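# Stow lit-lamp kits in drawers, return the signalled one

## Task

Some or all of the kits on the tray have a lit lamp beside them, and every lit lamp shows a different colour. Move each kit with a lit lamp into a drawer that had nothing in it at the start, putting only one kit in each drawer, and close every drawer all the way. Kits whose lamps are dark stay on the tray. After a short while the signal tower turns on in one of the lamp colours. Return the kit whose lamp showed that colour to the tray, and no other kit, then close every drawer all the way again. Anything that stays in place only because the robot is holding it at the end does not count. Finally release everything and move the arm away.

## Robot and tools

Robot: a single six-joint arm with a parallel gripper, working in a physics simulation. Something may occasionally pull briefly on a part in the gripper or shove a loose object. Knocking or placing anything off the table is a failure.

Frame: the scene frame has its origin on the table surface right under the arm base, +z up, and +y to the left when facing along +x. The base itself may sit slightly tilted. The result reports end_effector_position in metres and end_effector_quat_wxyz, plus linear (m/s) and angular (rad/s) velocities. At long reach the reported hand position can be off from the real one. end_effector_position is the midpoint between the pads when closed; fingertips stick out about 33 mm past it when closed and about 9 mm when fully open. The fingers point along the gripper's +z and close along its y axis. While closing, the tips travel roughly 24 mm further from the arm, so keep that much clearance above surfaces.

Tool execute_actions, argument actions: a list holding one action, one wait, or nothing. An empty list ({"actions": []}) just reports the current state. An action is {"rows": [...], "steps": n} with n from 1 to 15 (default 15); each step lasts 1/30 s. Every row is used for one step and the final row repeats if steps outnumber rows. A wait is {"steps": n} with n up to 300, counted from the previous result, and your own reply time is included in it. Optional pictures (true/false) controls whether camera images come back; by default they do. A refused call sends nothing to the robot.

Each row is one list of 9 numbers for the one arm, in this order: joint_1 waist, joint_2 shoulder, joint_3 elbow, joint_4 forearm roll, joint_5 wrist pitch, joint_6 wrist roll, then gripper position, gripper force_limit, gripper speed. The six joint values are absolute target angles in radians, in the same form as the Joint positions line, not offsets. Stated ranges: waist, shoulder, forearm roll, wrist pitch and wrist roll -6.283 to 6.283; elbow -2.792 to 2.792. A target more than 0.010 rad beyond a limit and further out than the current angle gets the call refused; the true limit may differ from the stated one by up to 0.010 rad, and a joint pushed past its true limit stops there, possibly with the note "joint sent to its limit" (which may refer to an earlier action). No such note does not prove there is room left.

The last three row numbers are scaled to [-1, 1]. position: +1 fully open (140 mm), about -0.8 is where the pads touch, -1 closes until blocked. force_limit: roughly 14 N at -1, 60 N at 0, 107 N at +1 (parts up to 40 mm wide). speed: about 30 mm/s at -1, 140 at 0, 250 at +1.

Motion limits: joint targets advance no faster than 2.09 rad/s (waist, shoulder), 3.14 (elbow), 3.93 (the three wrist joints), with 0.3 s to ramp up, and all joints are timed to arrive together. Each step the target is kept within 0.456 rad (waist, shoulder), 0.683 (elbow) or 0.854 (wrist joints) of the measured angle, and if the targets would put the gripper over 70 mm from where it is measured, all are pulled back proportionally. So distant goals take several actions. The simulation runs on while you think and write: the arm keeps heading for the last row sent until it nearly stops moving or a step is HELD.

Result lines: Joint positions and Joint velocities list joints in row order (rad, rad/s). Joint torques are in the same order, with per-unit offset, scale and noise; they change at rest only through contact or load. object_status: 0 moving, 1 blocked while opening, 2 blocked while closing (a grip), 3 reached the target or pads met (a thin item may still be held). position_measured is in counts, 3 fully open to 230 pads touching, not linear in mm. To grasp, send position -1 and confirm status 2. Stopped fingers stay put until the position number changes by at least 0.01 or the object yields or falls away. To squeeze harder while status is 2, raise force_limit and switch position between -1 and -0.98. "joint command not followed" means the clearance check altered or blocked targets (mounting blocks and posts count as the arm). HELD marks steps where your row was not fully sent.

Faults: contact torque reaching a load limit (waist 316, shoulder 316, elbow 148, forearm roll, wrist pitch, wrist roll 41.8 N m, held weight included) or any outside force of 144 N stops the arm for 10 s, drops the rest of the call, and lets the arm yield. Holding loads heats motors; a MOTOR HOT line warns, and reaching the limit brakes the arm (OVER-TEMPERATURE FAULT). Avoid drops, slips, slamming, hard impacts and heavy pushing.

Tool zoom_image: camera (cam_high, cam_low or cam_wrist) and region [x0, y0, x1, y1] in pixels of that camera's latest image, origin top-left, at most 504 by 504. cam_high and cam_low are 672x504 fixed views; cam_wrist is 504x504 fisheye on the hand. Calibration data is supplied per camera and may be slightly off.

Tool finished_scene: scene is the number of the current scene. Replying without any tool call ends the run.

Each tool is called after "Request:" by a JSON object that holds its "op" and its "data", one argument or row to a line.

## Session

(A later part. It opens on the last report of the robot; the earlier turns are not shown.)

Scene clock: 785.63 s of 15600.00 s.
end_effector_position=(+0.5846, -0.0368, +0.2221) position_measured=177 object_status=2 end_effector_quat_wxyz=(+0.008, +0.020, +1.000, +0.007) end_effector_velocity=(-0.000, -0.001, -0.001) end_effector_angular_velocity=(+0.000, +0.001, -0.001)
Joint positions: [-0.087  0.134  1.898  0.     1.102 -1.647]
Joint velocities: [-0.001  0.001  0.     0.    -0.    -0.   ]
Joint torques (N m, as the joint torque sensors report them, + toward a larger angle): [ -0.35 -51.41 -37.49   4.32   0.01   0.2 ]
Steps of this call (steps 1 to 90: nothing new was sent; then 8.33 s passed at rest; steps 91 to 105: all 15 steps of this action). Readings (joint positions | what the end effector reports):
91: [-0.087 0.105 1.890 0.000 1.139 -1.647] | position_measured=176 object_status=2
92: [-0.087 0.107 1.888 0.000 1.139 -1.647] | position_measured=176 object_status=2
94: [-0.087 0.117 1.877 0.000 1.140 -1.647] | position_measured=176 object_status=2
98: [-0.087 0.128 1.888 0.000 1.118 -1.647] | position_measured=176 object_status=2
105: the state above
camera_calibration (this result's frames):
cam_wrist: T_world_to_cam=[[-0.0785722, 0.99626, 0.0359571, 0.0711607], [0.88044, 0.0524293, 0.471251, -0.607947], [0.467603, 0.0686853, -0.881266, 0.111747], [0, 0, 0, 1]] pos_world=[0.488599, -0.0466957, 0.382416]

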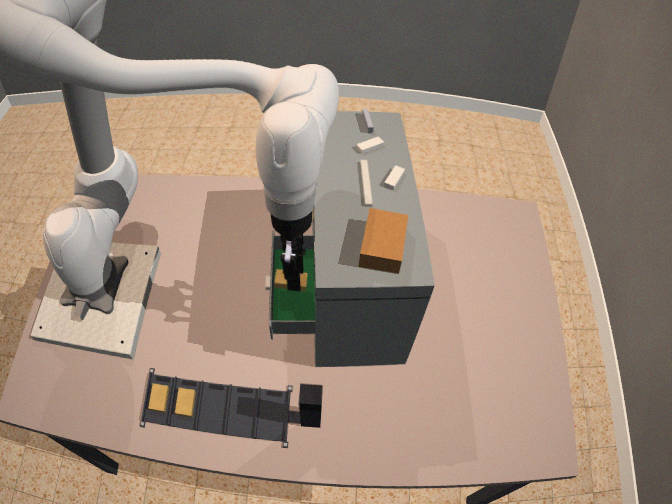

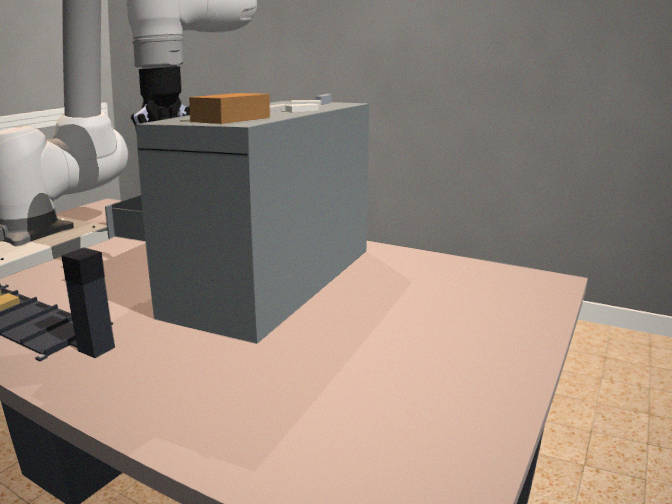

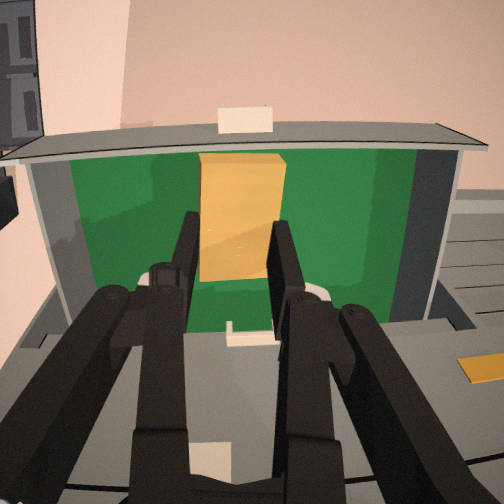

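Request:
{"op": "execute_actions", "data": {
  "actions": [
    {"rows":[[-0.087,0.138,1.905,0,1.091,-1.647,-1,-0.4,-0.5],[-0.087,0.138,1.905,0,1.091,-1.647,-1,-0.4,-0.5],[-0.087,0.142,1.912,0,1.08,-1.647,-1,-0.4,-0.5],[-0.087,0.142,1.912,0,1.08,-1.647,-1,-0.4,-0.5],[-0.087,0.146,1.918,0,1.07,-1.647,-1,-0.4,-0.5],[-0.087,0.146,1.918,0,1.07,-1.647,-1,-0.4,-0.5],[-0.087,0.149,1.924,0,1.061,-1.647,-1,-0.4,-0.5]],"steps":15}
  ]
}}

Scene clock: 789.67 s of 15600.00 s.
end_effector_position=(+0.5833, -0.0364, +0.2005) position_measured=177 object_status=2 end_effector_quat_wxyz=(+0.008, +0.020, +1.000, +0.007) end_effector_velocity=(-0.000, +0.000, -0.000) end_effector_angular_velocity=(-0.000, +0.000, +0.001)
Joint positions: [-0.087  0.149  1.924 -0.     1.061 -1.647]
Joint velocities: [ 0.001  0.     0.    -0.     0.    -0.   ]
Joint torques (N m, as the joint torque sensors report them, + toward a larger angle): [ -0.2  -52.29 -36.74   4.19  -0.06   0.27]
Steps of this call (steps 1 to 15: the robot went on to your last target; steps 16 to 90: nothing new was sent; then 0.53 s passed at rest; steps 91 to 105: all 15 steps of this action). Readings (joint positions | what the end effector reports):
91: [-0.087 0.134 1.898 -0.000 1.102 -1.647] | position_measured=177 object_status=2
92: [-0.087 0.135 1.900 -0.000 1.098 -1.647] | position_measured=177 object_status=2
94: [-0.087 0.139 1.907 -0.000 1.088 -1.647] | position_measured=177 object_status=2
98: [-0.087 0.147 1.919 -0.000 1.068 -1.647] | position_measured=177 object_status=2
105: the state above
camera_calibration (this result's frames):
cam_wrist: T_world_to_cam=[[-0.0786112, 0.996265, 0.0357393, 0.0715386], [0.880471, 0.0525718, 0.471176, -0.596651], [0.467537, 0.0685071, -0.881315, 0.0932608], [0, 0, 0, 1]] pos_world=[0.487355, -0.0462934, 0.360763]

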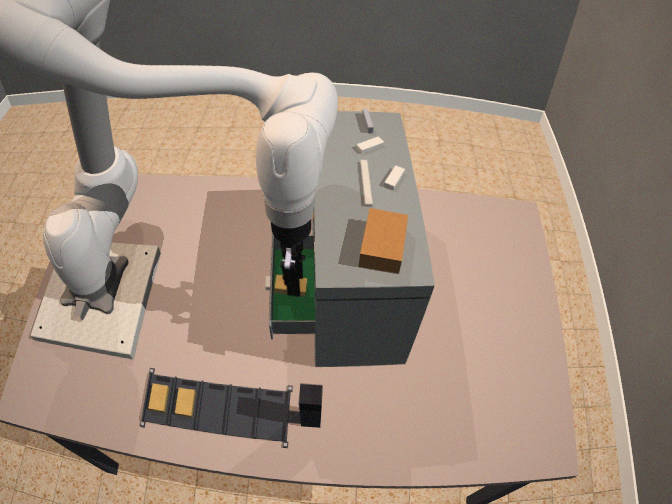

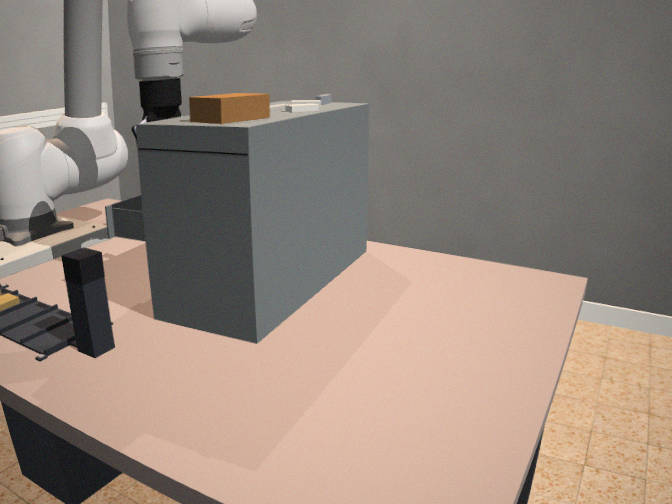

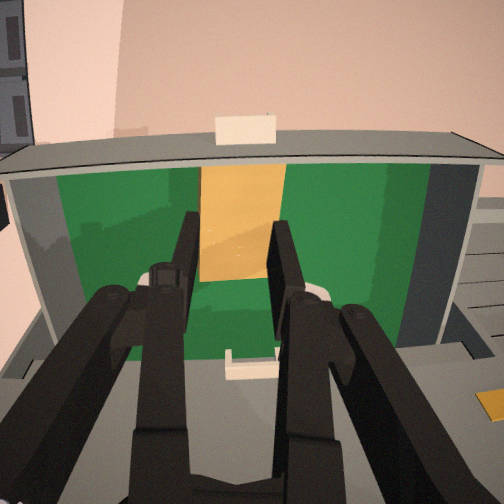

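Request:
{"op": "execute_actions", "data": {
  "actions": [
    {"rows":[[-0.087,0.155,1.918,0,1.061,-1.647,-1,-0.4,-0.5],[-0.087,0.155,1.918,0,1.061,-1.647,-1,-0.4,-0.5],[-0.087,0.155,1.918,0,1.061,-1.647,-1,-0.4,-0.5],[-0.087,0.158,1.923,0,1.053,-1.647,-1,-0.4,-0.5],[-0.087,0.158,1.923,0,1.053,-1.647,-1,-0.4,-0.5],[-0.087,0.161,1.928,0,1.045,-1.647,-1,-0.4,-0.5],[-0.087,0.161,1.928,0,1.045,-1.647,-1,-0.4,-0.5],[-0.087,0.164,1.933,0,1.037,-1.647,-1,-0.4,-0.5]],"steps":15}
  ]
}}

Scene clock: 793.97 s of 15600.00 s.
end_effector_position=(+0.5862, -0.0365, +0.1876) position_measured=177 object_status=2 end_effector_quat_wxyz=(+0.008, +0.020, +1.000, +0.007) end_effector_velocity=(-0.001, +0.000, -0.001) end_effector_angular_velocity=(+0.001, +0.002, +0.000)
Joint positions: [-0.087  0.164  1.933  0.     1.037 -1.647]
Joint velocities: [ 0.     0.001  0.002  0.    -0.001 -0.   ]
Joint torques (N m, as the joint torque sensors report them, + toward a larger angle): [ -5.83 -23.13 -14.58   0.52  -0.39   0.33]
Steps of this call (steps 1 to 15: the robot went on to your last target; steps 16 to 90: nothing new was sent; then 0.80 s passed at rest; steps 91 to 105: all 15 steps of this action). Readings (joint positions | what the end effector reports):
91: [-0.087 0.149 1.924 -0.000 1.061 -1.647] | position_measured=177 object_status=2
92: [-0.087 0.151 1.922 0.000 1.061 -1.647] | position_measured=177 object_status=2
94: [-0.087 0.155 1.919 0.000 1.061 -1.647] | position_measured=177 object_status=2
98: [-0.087 0.160 1.927 0.000 1.047 -1.647] | position_measured=177 object_status=2
105: the state above
camera_calibration (this result's frames):
cam_wrist: T_world_to_cam=[[-0.078523, 0.996268, 0.0358289, 0.0722265], [0.880269, 0.0524211, 0.471571, -0.593045], [0.467933, 0.0685682, -0.8811, 0.0803002], [0, 0, 0, 1]] pos_world=[0.490135, -0.046375, 0.347828]

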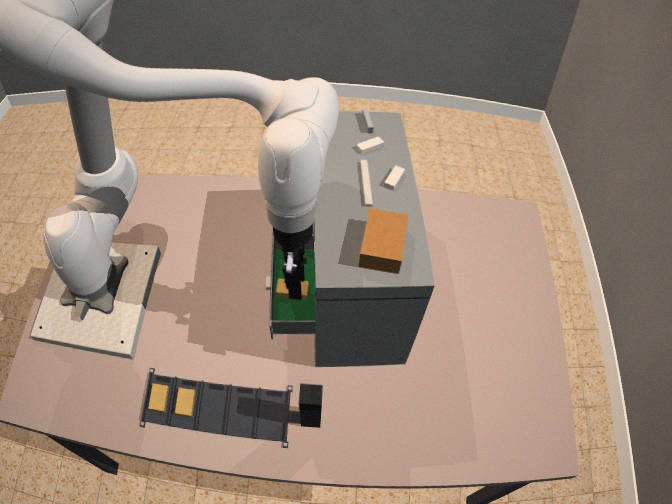

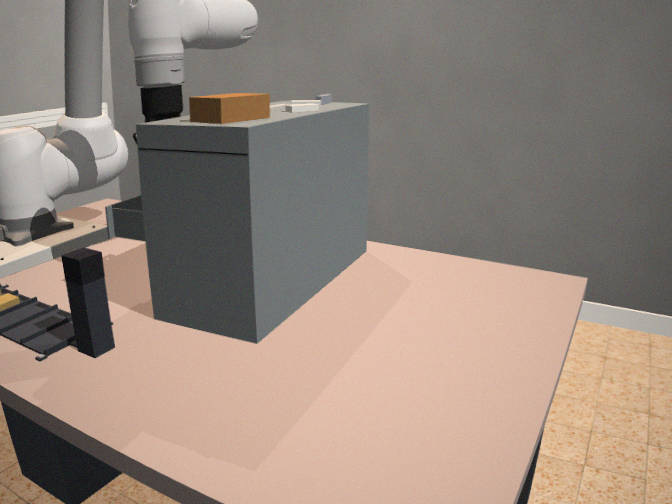

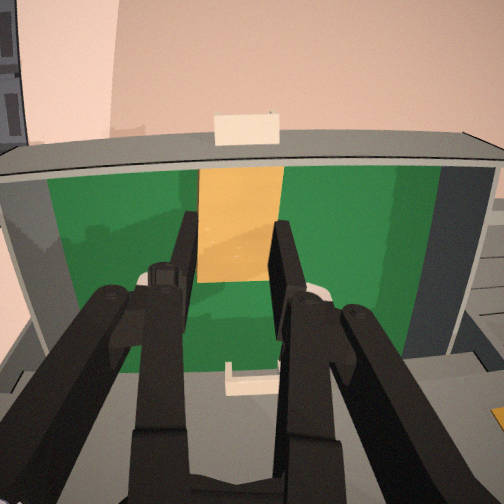

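Touching floor. Release, backing off slightly.

Request:
{"op": "execute_actions", "data": {
  "actions": [
    {"rows":[[-0.087,0.162,1.93,0,1.042,-0.25,-0.25,-0.4,0]],"steps":1}
  ]
}}

Scene clock: 795.33 s of 15600.00 s.
end_effector_position=(+0.5860, -0.0365, +0.1873) position_measured=177 object_status=0 end_effector_quat_wxyz=(+0.008, +0.020, +1.000, +0.007) end_effector_velocity=(+0.000, +0.001, -0.000) end_effector_angular_velocity=(+0.001, +0.000, -0.026)
Joint positions: [-0.087  0.164  1.933 -0.     1.037 -1.647]
Joint velocities: [ 0.002  0.     0.     0.001 -0.     0.028]
Joint torques (N m, as the joint torque sensors report them, + toward a larger angle): [ -5.9  -19.57  -8.1    0.13   0.52   0.34]
Steps of this call (steps 1 to 15: the robot went on to your last target; steps 16 to 40: nothing new was sent; step 41: the one step of this action). Readings (joint positions | what the end effector reports):
41: the state above
camera_calibration (this result's frames):
cam_wrist: T_world_to_cam=[[-0.0785036, 0.996271, 0.035808, 0.072215], [0.88049, 0.0524461, 0.471155, -0.592808], [0.46752, 0.0685159, -0.881323, 0.0804439], [0, 0, 0, 1]] pos_world=[0.490021, -0.0463669, 0.347616]

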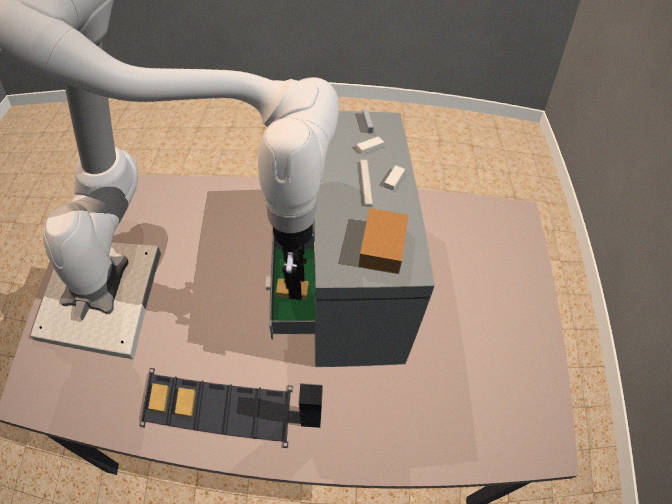

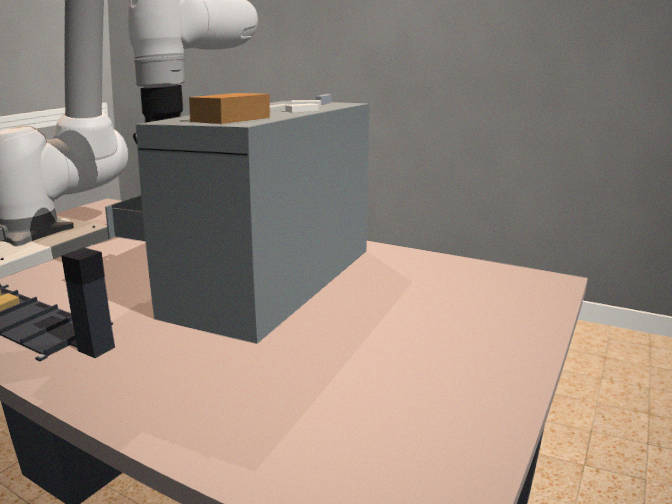

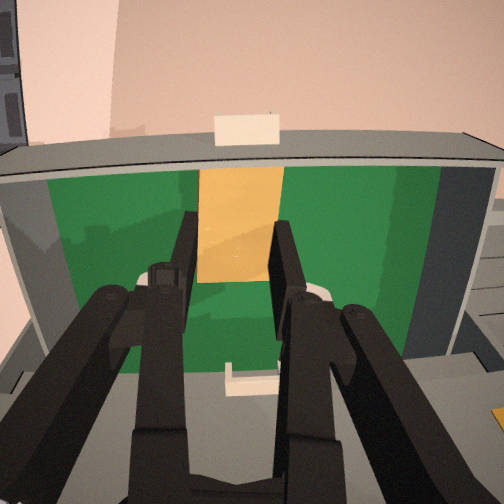

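Typo in q6; fix immediately.

Request:
{"op": "execute_actions", "data": {
  "actions": [
    {"rows":[[-0.087,0.161,1.928,0,1.045,-1.647,-0.25,-0.4,0]],"steps":15}
  ],
  "pictures": false
}}

Request:
{"op": "execute_actions", "data": {
  "actions": [
    {"rows":[[-0.087,0.149,1.907,0,1.078,-1.647,-0.25,-0.4,0],[-0.087,0.149,1.907,0,1.078,-1.647,-0.25,-0.4,0],[-0.087,0.149,1.907,0,1.078,-1.647,-0.25,-0.4,0],[-0.087,0.130,1.886,0,1.118,-1.647,-0.25,-0.4,0],[-0.087,0.130,1.886,0,1.118,-1.647,-0.25,-0.4,0],[-0.087,0.130,1.886,0,1.118,-1.647,-0.25,-0.4,0],[-0.087,0.105,1.875,0,1.154,-1.647,-0.25,-0.4,0],[-0.087,0.105,1.875,0,1.154,-1.647,-0.25,-0.4,0],[-0.087,0.105,1.875,0,1.154,-1.647,-0.25,-0.4,0],[-0.087,0.06,1.84,0,1.234,-1.647,-0.25,-0.4,0]],"steps":15}
  ]
}}

Scene clock: 805.63 s of 15600.00 s.
end_effector_position=(+0.5814, -0.0361, +0.1869) position_measured=160 object_status=3 end_effector_quat_wxyz=(+0.001, +0.223, +0.975, +0.008) end_effector_velocity=(-0.000, -0.001, -0.000) end_effector_angular_velocity=(+0.000, +0.001, -0.001)
Joint positions: [-0.087  0.163  1.935 -0.001  1.046 -1.238]
Joint velocities: [-0.001  0.    -0.     0.     0.001  0.   ]
Joint torques (N m, as the joint torque sensors report them, + toward a larger angle): [  1.29 -47.78 -43.88   5.44  -4.02   1.05]
FORCE FAULT: contact force on the arm reached its limit, and the arm stopped for 10 seconds. The contact can be on any part of the arm, not only on its tool. The arm's remaining commands of this call were not run. The arm holds still and accepts commands again. Move the arm away from the contact; if what it grips holds it there, let go first. Pushing or pulling that hard again can fault the arm again.
The stop began at step 9 of this call (marked STOPPED below). From that step on the arm followed nothing that you had sent. 15 steps, steps kept back included, did not run and will not run. Nothing is kept back now, and the robot has no last target.
Steps of this call (steps 1 to 8: the robot went on to your last target; steps 9 to 309: the stop). Readings (joint positions | what the end effector reports):
1: [-0.087 0.164 1.933 -0.000 1.037 -1.640] | position_measured=177 object_status=0
2: [-0.087 0.164 1.934 -0.000 1.037 -1.619] | position_measured=168 object_status=0
4: [-0.087 0.164 1.933 -0.000 1.037 -1.535] | position_measured=160 object_status=0
8: [-0.087 0.163 1.934 -0.001 1.045 -1.238] | position_measured=160 object_status=0
9: [-0.087 0.163 1.935 -0.001 1.046 -1.238] | position_measured=160 object_status=0 STOPPED
309: the state above

Scene clock: 805.67 s of 15600.00 s.
end_effector_position=(+0.5813, -0.0361, +0.1869) position_measured=160 object_status=3 end_effector_quat_wxyz=(+0.001, +0.223, +0.975, +0.008) end_effector_velocity=(+0.000, +0.001, -0.000) end_effector_angular_velocity=(-0.000, -0.001, +0.001)
Joint positions: [-0.087  0.163  1.935 -0.001  1.046 -1.238]
Joint velocities: [ 0.001  0.     0.    -0.    -0.002  0.   ]
Joint torques (N m, as the joint torque sensors report them, + toward a larger angle): [  2.7  -47.88 -43.06   5.44  -3.86   1.1 ]
A stop began in an earlier call of the same reply, so what this call sent did not run. Send another action.
Steps of this call (step 1: nothing new was sent). Readings (joint positions | what the end effector reports):
1: the state above
camera_calibration (this result's frames):
cam_wrist: T_world_to_cam=[[0.324255, 0.945187, 0.038465, -0.164981], [0.83579, -0.305296, 0.456343, -0.572708], [0.443073, -0.115823, -0.888972, 0.0911461], [0, 0, 0, 1]] pos_world=[0.491775, -0.00835113, 0.348724]

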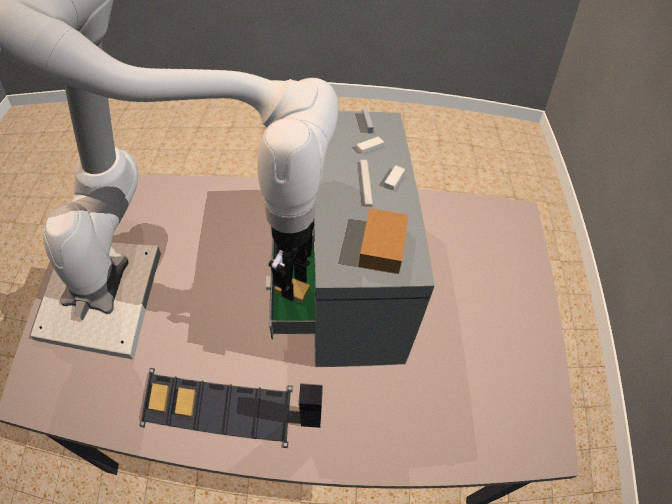

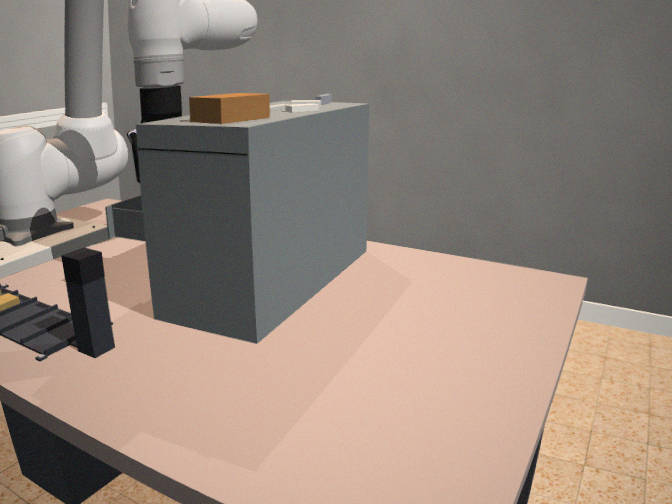

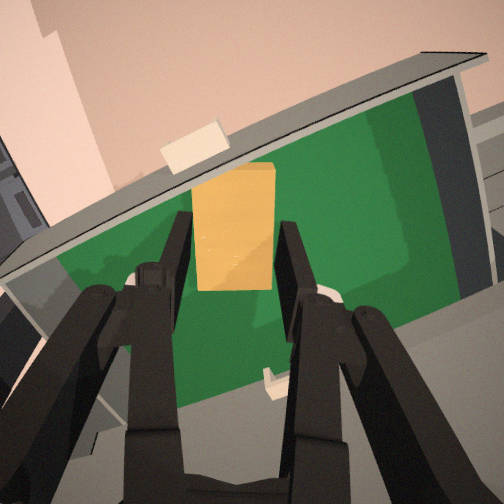

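Request:
{"op": "execute_actions", "data": {
  "actions": [
    {"rows":[[-0.087,0.161,1.93,0,1.045,-1.28,-0.25,-0.4,0],[-0.087,0.161,1.93,0,1.045,-1.32,-0.25,-0.4,0],[-0.087,0.161,1.93,0,1.045,-1.36,-0.25,-0.4,0],[-0.087,0.161,1.93,0,1.045,-1.4,-0.25,-0.4,0],[-0.087,0.161,1.93,0,1.045,-1.44,-0.25,-0.4,0],[-0.087,0.161,1.93,0,1.045,-1.48,-0.25,-0.4,0],[-0.087,0.161,1.93,0,1.045,-1.52,-0.25,-0.4,0],[-0.087,0.161,1.93,0,1.045,-1.56,-0.25,-0.4,0],[-0.087,0.161,1.93,0,1.045,-1.6,-0.25,-0.4,0],[-0.087,0.161,1.93,0,1.045,-1.64,-0.25,-0.4,0],[-0.087,0.161,1.93,0,1.045,-1.68,-0.25,-0.4,0],[-0.087,0.161,1.93,0,1.045,-1.72,-0.25,-0.4,0]],"steps":15}
  ]
}}

Scene clock: 810.20 s of 15600.00 s.
end_effector_position=(+0.5852, -0.0365, +0.1906) position_measured=160 object_status=3 end_effector_quat_wxyz=(+0.007, -0.004, +1.000, +0.007) end_effector_velocity=(-0.000, +0.000, -0.000) end_effector_angular_velocity=(-0.009, -0.008, +0.665)
Joint positions: [-0.087  0.161  1.93  -0.     1.045 -1.696]
Joint velocities: [ 0.     0.     0.     0.     0.001 -0.665]
Joint torques (N m, as the joint torque sensors report them, + toward a larger angle): [ -0.38 -53.21 -35.48   4.08   0.16   0.14]
Steps of this call (steps 1 to 90: nothing new was sent; then 1.03 s passed at rest; steps 91 to 105: all 15 steps of this action). Readings (joint positions | what the end effector reports):
91: [-0.087 0.163 1.935 -0.001 1.046 -1.238] | position_measured=160 object_status=3
92: [-0.087 0.163 1.935 -0.001 1.046 -1.245] | position_measured=160 object_status=3
94: [-0.087 0.161 1.931 -0.001 1.045 -1.294] | position_measured=160 object_status=3
98: [-0.087 0.161 1.930 -0.000 1.045 -1.436] | position_measured=160 object_status=3
105: the state above
camera_calibration (this result's frames):
cam_wrist: T_world_to_cam=[[-0.127555, 0.991197, 0.035457, 0.100575], [0.877399, 0.0960967, 0.470039, -0.590012], [0.462494, 0.0910659, -0.881933, 0.0875454], [0, 0, 0, 1]] pos_world=[0.490016, -0.0509639, 0.350972]

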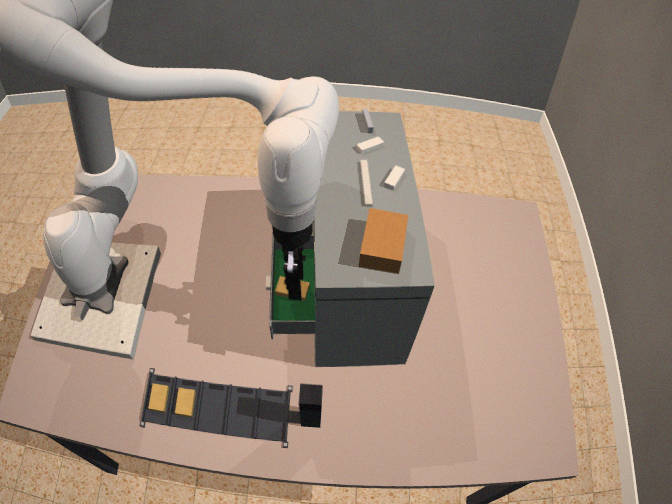

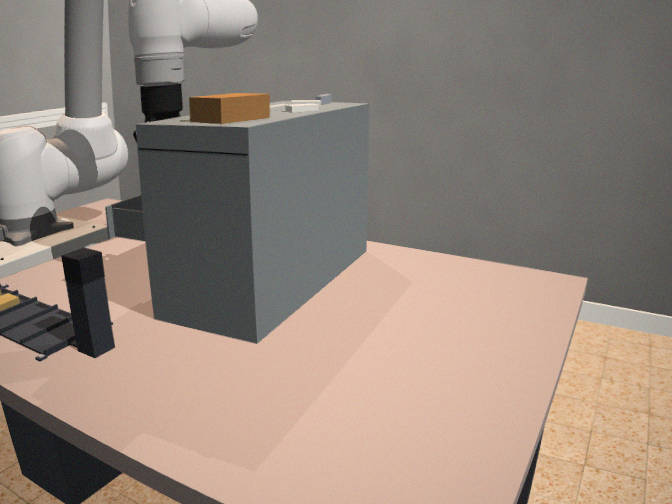

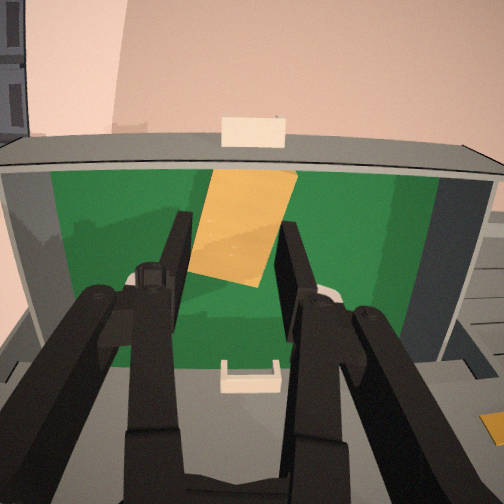

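Close gently to square it at −1.647, then reopen and lift.

Request:
{"op": "execute_actions", "data": {
  "actions": [
    {"rows":[[-0.087,0.161,1.93,0,1.045,-1.647,-0.25,-0.4,0],[-0.087,0.161,1.93,0,1.045,-1.647,-0.25,-0.4,0],[-0.087,0.161,1.93,0,1.045,-1.647,-0.25,-0.4,0],[-0.087,0.161,1.93,0,1.045,-1.647,-0.25,-0.4,0],[-0.087,0.161,1.93,0,1.045,-1.647,-1,-0.8,-0.5]],"steps":15}
  ],
  "pictures": false
}}

Request:
{"op": "execute_actions", "data": {
  "actions": [
    {"rows":[[-0.087,0.161,1.93,0,1.045,-1.647,-1,-0.8,-0.5],[-0.087,0.161,1.93,0,1.045,-1.647,-1,-0.8,-0.5],[-0.087,0.161,1.93,0,1.045,-1.647,-1,-0.8,-0.5],[-0.087,0.161,1.93,0,1.045,-1.647,-1,-0.8,-0.5],[-0.087,0.161,1.93,0,1.045,-1.647,-1,-0.8,-0.5],[-0.087,0.161,1.93,0,1.045,-1.647,-1,-0.8,-0.5],[-0.087,0.161,1.93,0,1.045,-1.647,-1,-0.8,-0.5],[-0.087,0.161,1.93,0,1.045,-1.647,-0.25,-0.4,0]],"steps":15}
  ]
}}

Scene clock: 817.30 s of 15600.00 s.
end_effector_position=(+0.5851, -0.0365, +0.1905) position_measured=171 object_status=0 end_effector_quat_wxyz=(+0.007, +0.020, +1.000, +0.007) end_effector_velocity=(-0.001, -0.001, -0.001) end_effector_angular_velocity=(+0.000, +0.002, -0.001)
Joint positions: [-0.087  0.161  1.93   0.     1.045 -1.647]
Joint velocities: [-0.002  0.001  0.    -0.     0.001 -0.001]
Joint torques (N m, as the joint torque sensors report them, + toward a larger angle): [ -0.4  -49.37 -32.99   4.17   0.12   0.13]
Steps of this call (steps 1 to 30: the robot went on to your last target; steps 31 to 90: nothing new was sent; then 3.60 s passed at rest; steps 91 to 105: all 15 steps of this action). Readings (joint positions | what the end effector reports):
91: [-0.087 0.161 1.930 0.000 1.045 -1.720] | position_measured=160 object_status=3
92: [-0.087 0.161 1.930 0.000 1.045 -1.713] | position_measured=160 object_status=3
94: [-0.087 0.161 1.930 0.000 1.045 -1.669] | position_measured=160 object_status=3
98: [-0.087 0.161 1.930 0.000 1.045 -1.647] | position_measured=171 object_status=0
105: the state above

Scene clock: 817.80 s of 15600.00 s.
end_effector_position=(+0.5851, -0.0365, +0.1905) position_measured=160 object_status=0 end_effector_quat_wxyz=(+0.006, +0.020, +1.000, +0.007) end_effector_velocity=(+0.000, -0.000, -0.001) end_effector_angular_velocity=(-0.000, -0.001, +0.001)
Joint positions: [-0.087  0.161  1.93   0.     1.045 -1.647]
Joint velocities: [-0.     0.001  0.    -0.    -0.002 -0.001]
Joint torques (N m, as the joint torque sensors report them, + toward a larger angle): [ -0.98 -52.45 -36.16   4.08  -0.07   0.16]
Steps of this call (steps 1 to 15: all 15 steps of this action). Readings (joint positions | what the end effector reports):
1: [-0.087 0.161 1.930 0.000 1.045 -1.647] | position_measured=171 object_status=0
2: [-0.087 0.161 1.930 0.000 1.045 -1.647] | position_measured=171 object_status=0
4: [-0.087 0.161 1.930 0.000 1.045 -1.647] | position_measured=171 object_status=2
8: [-0.087 0.161 1.930 0.000 1.045 -1.647] | position_measured=171 object_status=0
15: the state above
camera_calibration (this result's frames):
cam_wrist: T_world_to_cam=[[-0.0785586, 0.996252, 0.0362009, 0.0719362], [0.881427, 0.0524475, 0.4694, -0.593775], [0.465742, 0.0687839, -0.882243, 0.0848833], [0, 0, 0, 1]] pos_world=[0.489486, -0.0463632, 0.351002]

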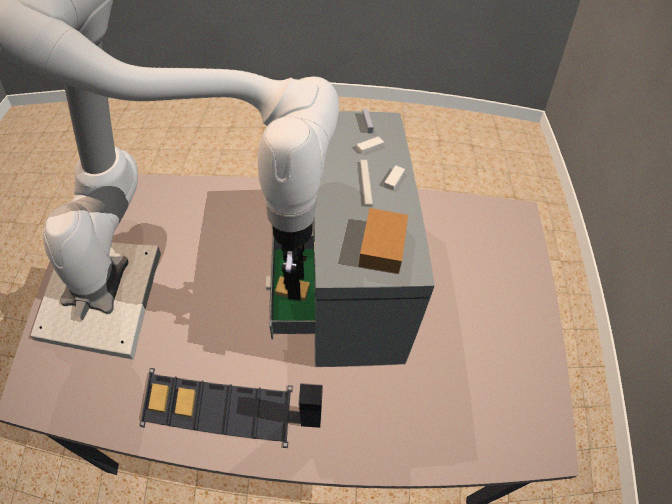

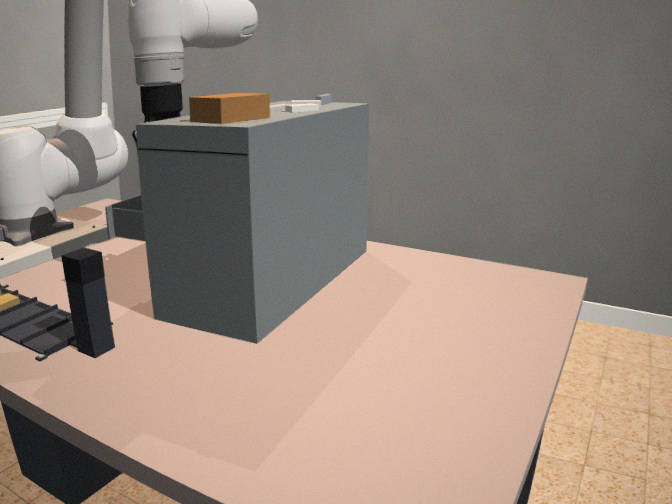

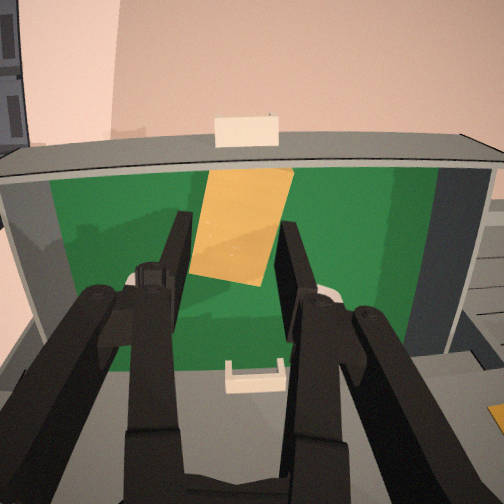

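Request:
{"op": "execute_actions", "data": {
  "actions": [
    {"rows":[[-0.087,0.149,1.909,0,1.078,-1.647,-0.25,-0.4,0],[-0.087,0.149,1.909,0,1.078,-1.647,-0.25,-0.4,0],[-0.087,0.149,1.909,0,1.078,-1.647,-0.25,-0.4,0],[-0.087,0.130,1.886,0,1.118,-1.647,-0.25,-0.4,0],[-0.087,0.130,1.886,0,1.118,-1.647,-0.25,-0.4,0],[-0.087,0.130,1.886,0,1.118,-1.647,-0.25,-0.4,0],[-0.087,0.105,1.875,0,1.154,-1.647,-0.25,-0.4,0],[-0.087,0.105,1.875,0,1.154,-1.647,-0.25,-0.4,0],[-0.087,0.105,1.875,0,1.154,-1.647,-0.25,-0.4,0],[-0.087,0.06,1.84,0,1.234,-1.647,-0.25,-0.4,0]],"steps":15}
  ],
  "pictures": false
}}

Request:
{"op": "execute_actions", "data": {
  "actions": [
    {"rows":[[-0.087,-0.02,1.92,0,1.24,-1.647,-0.2,-0.4,0],[-0.087,-0.02,1.92,0,1.24,-1.647,-0.2,-0.4,0],[-0.087,-0.02,1.92,0,1.24,-1.647,-0.2,-0.4,0],[-0.087,-0.02,1.92,0,1.24,-1.647,-0.2,-0.4,0],[-0.087,-0.02,1.92,0,1.24,-1.647,-0.2,-0.4,0],[-0.09,-0.2,2.05,0,1.265,-1,-0.2,-0.4,0]],"steps":15}
  ],
  "pictures": false
}}

Request:
{"op": "execute_actions", "data": {
  "actions": [
    {"rows":[[-0.1,-0.4,2.4,0,0.6,0.5,-0.2,-0.4,0]],"steps":15}
  ],
  "pictures": false
}}

Request:
{"op": "execute_actions", "data": {
  "actions": [
    {"rows":[[-0.1,-0.4,2.4,0,0.6,0.5,-0.2,-0.4,0],[-0.1,-0.4,2.4,0,0.6,0.5,-0.2,-0.4,0],[-0.1,-0.4,2.4,0,0.6,0.5,-0.2,-0.4,0],[-0.1,-0.4,2.4,0,0.6,0.5,-0.2,-0.4,0],[-0.1,-0.4,2.4,0,0.6,0.5,-0.2,-0.4,0],[-0.1,-0.38,2.65,0,0.03,1.56,-0.2,-0.4,0]],"steps":15}
  ],
  "pictures": false
}}

Request:
{"op": "execute_actions", "data": {
  "actions": [
    {"rows":[[-0.1,-0.36,2.64,0,0,1.56,-0.2,-0.4,0]],"steps":15}
  ]
}}

Scene clock: 826.37 s of 15600.00 s.
end_effector_position=(+0.5674, -0.0360, +0.2941) position_measured=160 object_status=3 end_effector_quat_wxyz=(+0.008, +0.020, +1.000, +0.007) end_effector_velocity=(-0.017, +0.001, +0.026) end_effector_angular_velocity=(+0.003, +0.024, -0.001)
Joint positions: [-0.087  0.06   1.84   0.     1.232 -1.647]
Joint velocities: [-0.001 -0.029 -0.018 -0.     0.07   0.   ]
Joint torques (N m, as the joint torque sensors report them, + toward a larger angle): [ -5.41  -4.97 -22.25   2.65  -0.41   0.26]
Steps of this call (steps 1 to 15: the robot went on to your last target; steps 16 to 90: nothing new was sent; then 5.07 s passed at rest; steps 91 to 105: all 15 steps of this action). Readings (joint positions | what the end effector reports):
91: [-0.087 0.161 1.930 0.000 1.045 -1.647] | position_measured=160 object_status=3
92: [-0.087 0.159 1.926 0.000 1.051 -1.647] | position_measured=160 object_status=3
94: [-0.087 0.150 1.911 0.000 1.074 -1.647] | position_measured=160 object_status=3
98: [-0.087 0.126 1.885 0.000 1.124 -1.647] | position_measured=160 object_status=3
105: the state above

Scene clock: 826.87 s of 15600.00 s.
end_effector_position=(+0.4376, -0.0220, +0.3079) position_measured=154 object_status=3 end_effector_quat_wxyz=(+0.013, +0.265, +0.964, +0.010) end_effector_velocity=(-0.197, +0.019, +0.018) end_effector_angular_velocity=(+0.053, -0.026, -1.953)
Joint positions: [-0.089 -0.17   2.029  0.     1.26  -1.154]
Joint velocities: [-0.01  -0.381  0.27  -0.     0.06   1.943]
Joint torques (N m, as the joint torque sensors report them, + toward a larger angle): [ -3.48 -11.99 -40.32   4.55  -0.33   0.01]
Steps of this call (steps 1 to 15: all 15 steps of this action). Readings (joint positions | what the end effector reports):
1: [-0.087 0.060 1.840 0.000 1.233 -1.647] | position_measured=160 object_status=0
2: [-0.087 0.057 1.844 0.000 1.234 -1.647] | position_measured=158 object_status=0
4: [-0.087 0.027 1.874 0.000 1.237 -1.647] | position_measured=154 object_status=0
8: [-0.087 -0.039 1.935 0.000 1.242 -1.622] | position_measured=154 object_status=3
15: the state above

Scene clock: 827.37 s of 15600.00 s.
end_effector_position=(+0.4358, -0.0253, +0.2432) position_measured=154 object_status=3 end_effector_quat_wxyz=(+0.157, +0.820, +0.511, +0.202) end_effector_velocity=(+0.027, -0.007, -0.031) end_effector_angular_velocity=(+0.972, -0.578, -1.839)
Joint positions: [-0.1   -0.392  2.382 -0.     0.639  0.322]
Joint velocities: [-0.009 -0.133  0.285  0.    -0.628  2.098]
Joint torques (N m, as the joint torque sensors report them, + toward a larger angle): [ -2.48   1.82 -42.83   4.68  -1.56  -0.06]
Steps of this call (steps 1 to 15: all 15 steps of this action). Readings (joint positions | what the end effector reports):
1: [-0.090 -0.181 2.037 0.000 1.262 -1.095] | position_measured=154 object_status=3
2: [-0.090 -0.193 2.046 0.000 1.259 -1.038] | position_measured=154 object_status=3
4: [-0.091 -0.226 2.083 0.000 1.216 -0.887] | position_measured=154 object_status=3
8: [-0.095 -0.322 2.233 -0.000 0.976 -0.431] | position_measured=154 object_status=3
15: the state above

Scene clock: 827.87 s of 15600.00 s.
end_effector_position=(+0.4484, -0.0264, +0.1994) position_measured=154 object_status=3 end_effector_quat_wxyz=(+0.103, +0.918, +0.168, +0.343) end_effector_velocity=(+0.001, +0.002, -0.159) end_effector_angular_velocity=(+2.161, -1.104, -2.556)
Joint positions: [-0.1   -0.388  2.555 -0.     0.248  1.073]
Joint velocities: [-0.     0.057  0.725 -0.    -1.637  3.419]
Joint torques (N m, as the joint torque sensors report them, + toward a larger angle): [ -1.76   0.93 -43.28   4.67  -1.9    0.07]
Steps of this call (steps 1 to 15: all 15 steps of this action). Readings (joint positions | what the end effector reports):
1: [-0.100 -0.396 2.391 -0.000 0.621 0.386] | position_measured=154 object_status=3
2: [-0.100 -0.398 2.396 -0.000 0.608 0.436] | position_measured=154 object_status=3
4: [-0.100 -0.400 2.400 -0.000 0.600 0.492] | position_measured=154 object_status=3
8: [-0.100 -0.400 2.408 -0.000 0.581 0.528] | position_measured=154 object_status=3
15: the state above

Scene clock: 828.37 s of 15600.00 s.
end_effector_position=(+0.4576, -0.0275, +0.1878) position_measured=154 object_status=3 end_effector_quat_wxyz=(+0.022, +0.906, -0.057, +0.420) end_effector_velocity=(+0.000, -0.000, +0.000) end_effector_angular_velocity=(+0.000, -0.002, -0.001)
Joint positions: [-0.1  -0.36  2.64  0.    0.    1.56]
Joint velocities: [-0.     0.     0.     0.    -0.003  0.   ]
Joint torques (N m, as the joint torque sensors report them, + toward a larger angle): [ -1.11   2.45 -33.45   3.39  -2.14  -0.05]
Steps of this call (steps 1 to 15: all 15 steps of this action). Readings (joint positions | what the end effector reports):
1: [-0.100 -0.386 2.578 -0.000 0.196 1.183] | position_measured=154 object_status=3
2: [-0.100 -0.384 2.597 -0.000 0.150 1.280] | position_measured=154 object_status=3
4: [-0.100 -0.378 2.626 -0.000 0.072 1.430] | position_measured=154 object_status=3
8: [-0.100 -0.360 2.640 0.000 0.001 1.558] | position_measured=154 object_status=3
15: the state above
camera_calibration (this result's frames):
cam_wrist: T_world_to_cam=[[-0.0629925, -0.993213, 0.0977741, -0.0202488], [-0.924818, 0.0212649, -0.379815, 0.50457], [0.375158, -0.114349, -0.919881, 0.184721], [0, 0, 0, 1]] pos_world=[0.39606, -0.00971846, 0.363544]

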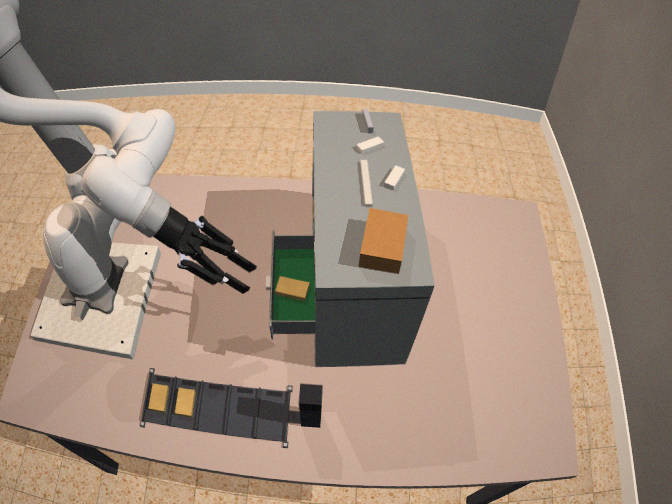

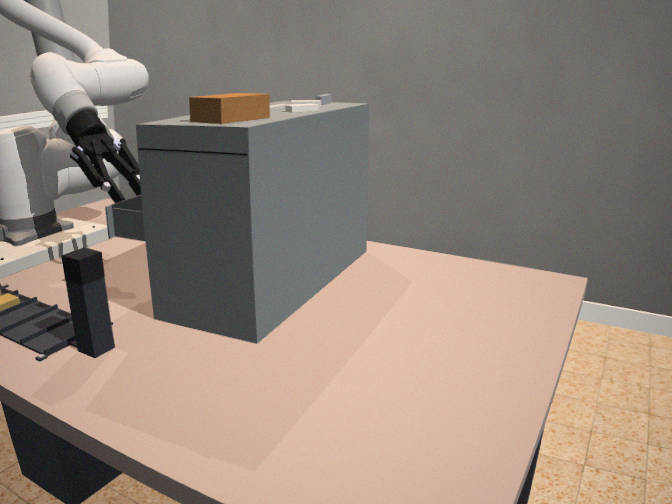

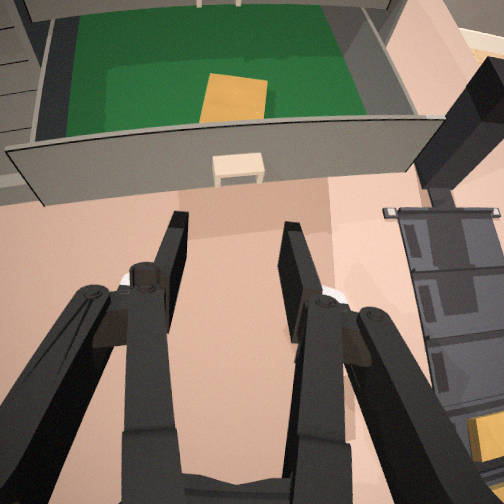

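Request:
{"op": "execute_actions", "data": {
  "actions": [
    {"rows":[[-0.101,-0.33,2.63,0,-0.02,1.56,-0.2,-0.4,0],[-0.101,-0.31,2.622,0,-0.03,1.56,-0.2,-0.4,0],[-0.102,-0.29,2.612,0,-0.036,1.56,-0.2,-0.4,0],[-0.102,-0.29,2.612,0,-0.036,1.56,-0.2,-0.4,0],[-0.102,-0.29,2.612,0,-0.036,1.56,-0.2,-0.4,0],[-0.1,-0.279,2.606,0,-0.039,1.56,-0.2,-0.4,0],[-0.098,-0.268,2.6,0,-0.042,1.56,-0.2,-0.4,0],[-0.097,-0.257,2.594,0,-0.044,1.56,-0.2,-0.4,0],[-0.095,-0.246,2.587,0,-0.047,1.56,-0.2,-0.4,0]],"steps":15}
  ]
}}

Scene clock: 832.73 s of 15600.00 s.
end_effector_position=(+0.4987, -0.0302, +0.1804) position_measured=154 object_status=3 end_effector_quat_wxyz=(+0.021, +0.909, -0.055, +0.413) end_effector_velocity=(+0.001, +0.000, +0.000) end_effector_angular_velocity=(+0.000, -0.000, +0.001)
Joint positions: [-0.095 -0.246  2.587 -0.    -0.047  1.56 ]
Joint velocities: [ 0.001  0.002 -0.002  0.    -0.001 -0.   ]
Joint torques (N m, as the joint torque sensors report them, + toward a larger angle): [ -0.25  -8.3  -32.47   3.38  -1.81   0.11]
Steps of this call (steps 1 to 15: the robot went on to your last target; steps 16 to 90: nothing new was sent; then 0.87 s passed at rest; steps 91 to 105: all 15 steps of this action). Readings (joint positions | what the end effector reports):
91: [-0.100 -0.360 2.640 -0.000 -0.000 1.560] | position_measured=154 object_status=3
92: [-0.100 -0.356 2.639 -0.000 -0.003 1.560] | position_measured=154 object_status=3
94: [-0.100 -0.329 2.629 -0.000 -0.019 1.560] | position_measured=154 object_status=3
98: [-0.101 -0.281 2.607 -0.000 -0.038 1.560] | position_measured=154 object_status=3
105: the state above
camera_calibration (this result's frames):
cam_wrist: T_world_to_cam=[[-0.0564838, -0.993686, 0.0969436, -0.0228111], [-0.930083, 0.0170688, -0.366952, 0.540044], [0.36298, -0.110892, -0.925175, 0.169329], [0, 0, 0, 1]] pos_world=[0.439534, -0.0131077, 0.357041]

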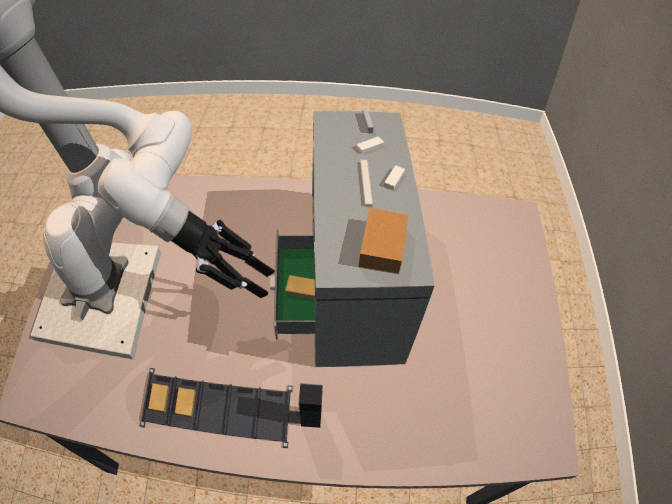

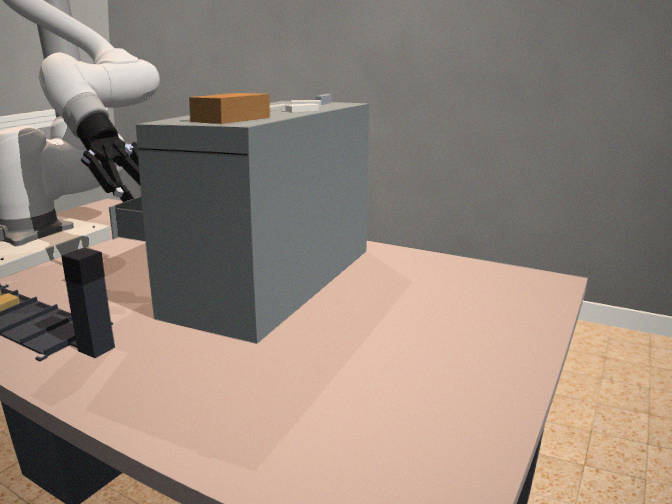

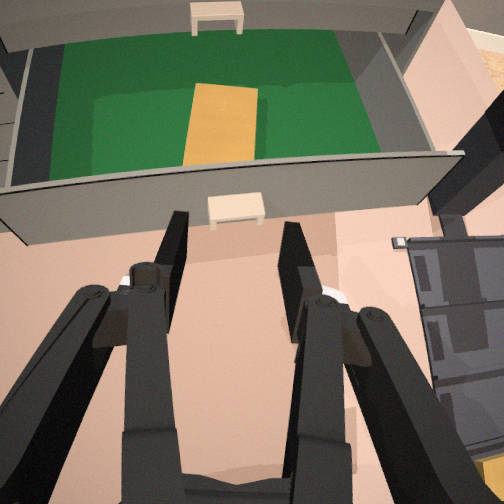

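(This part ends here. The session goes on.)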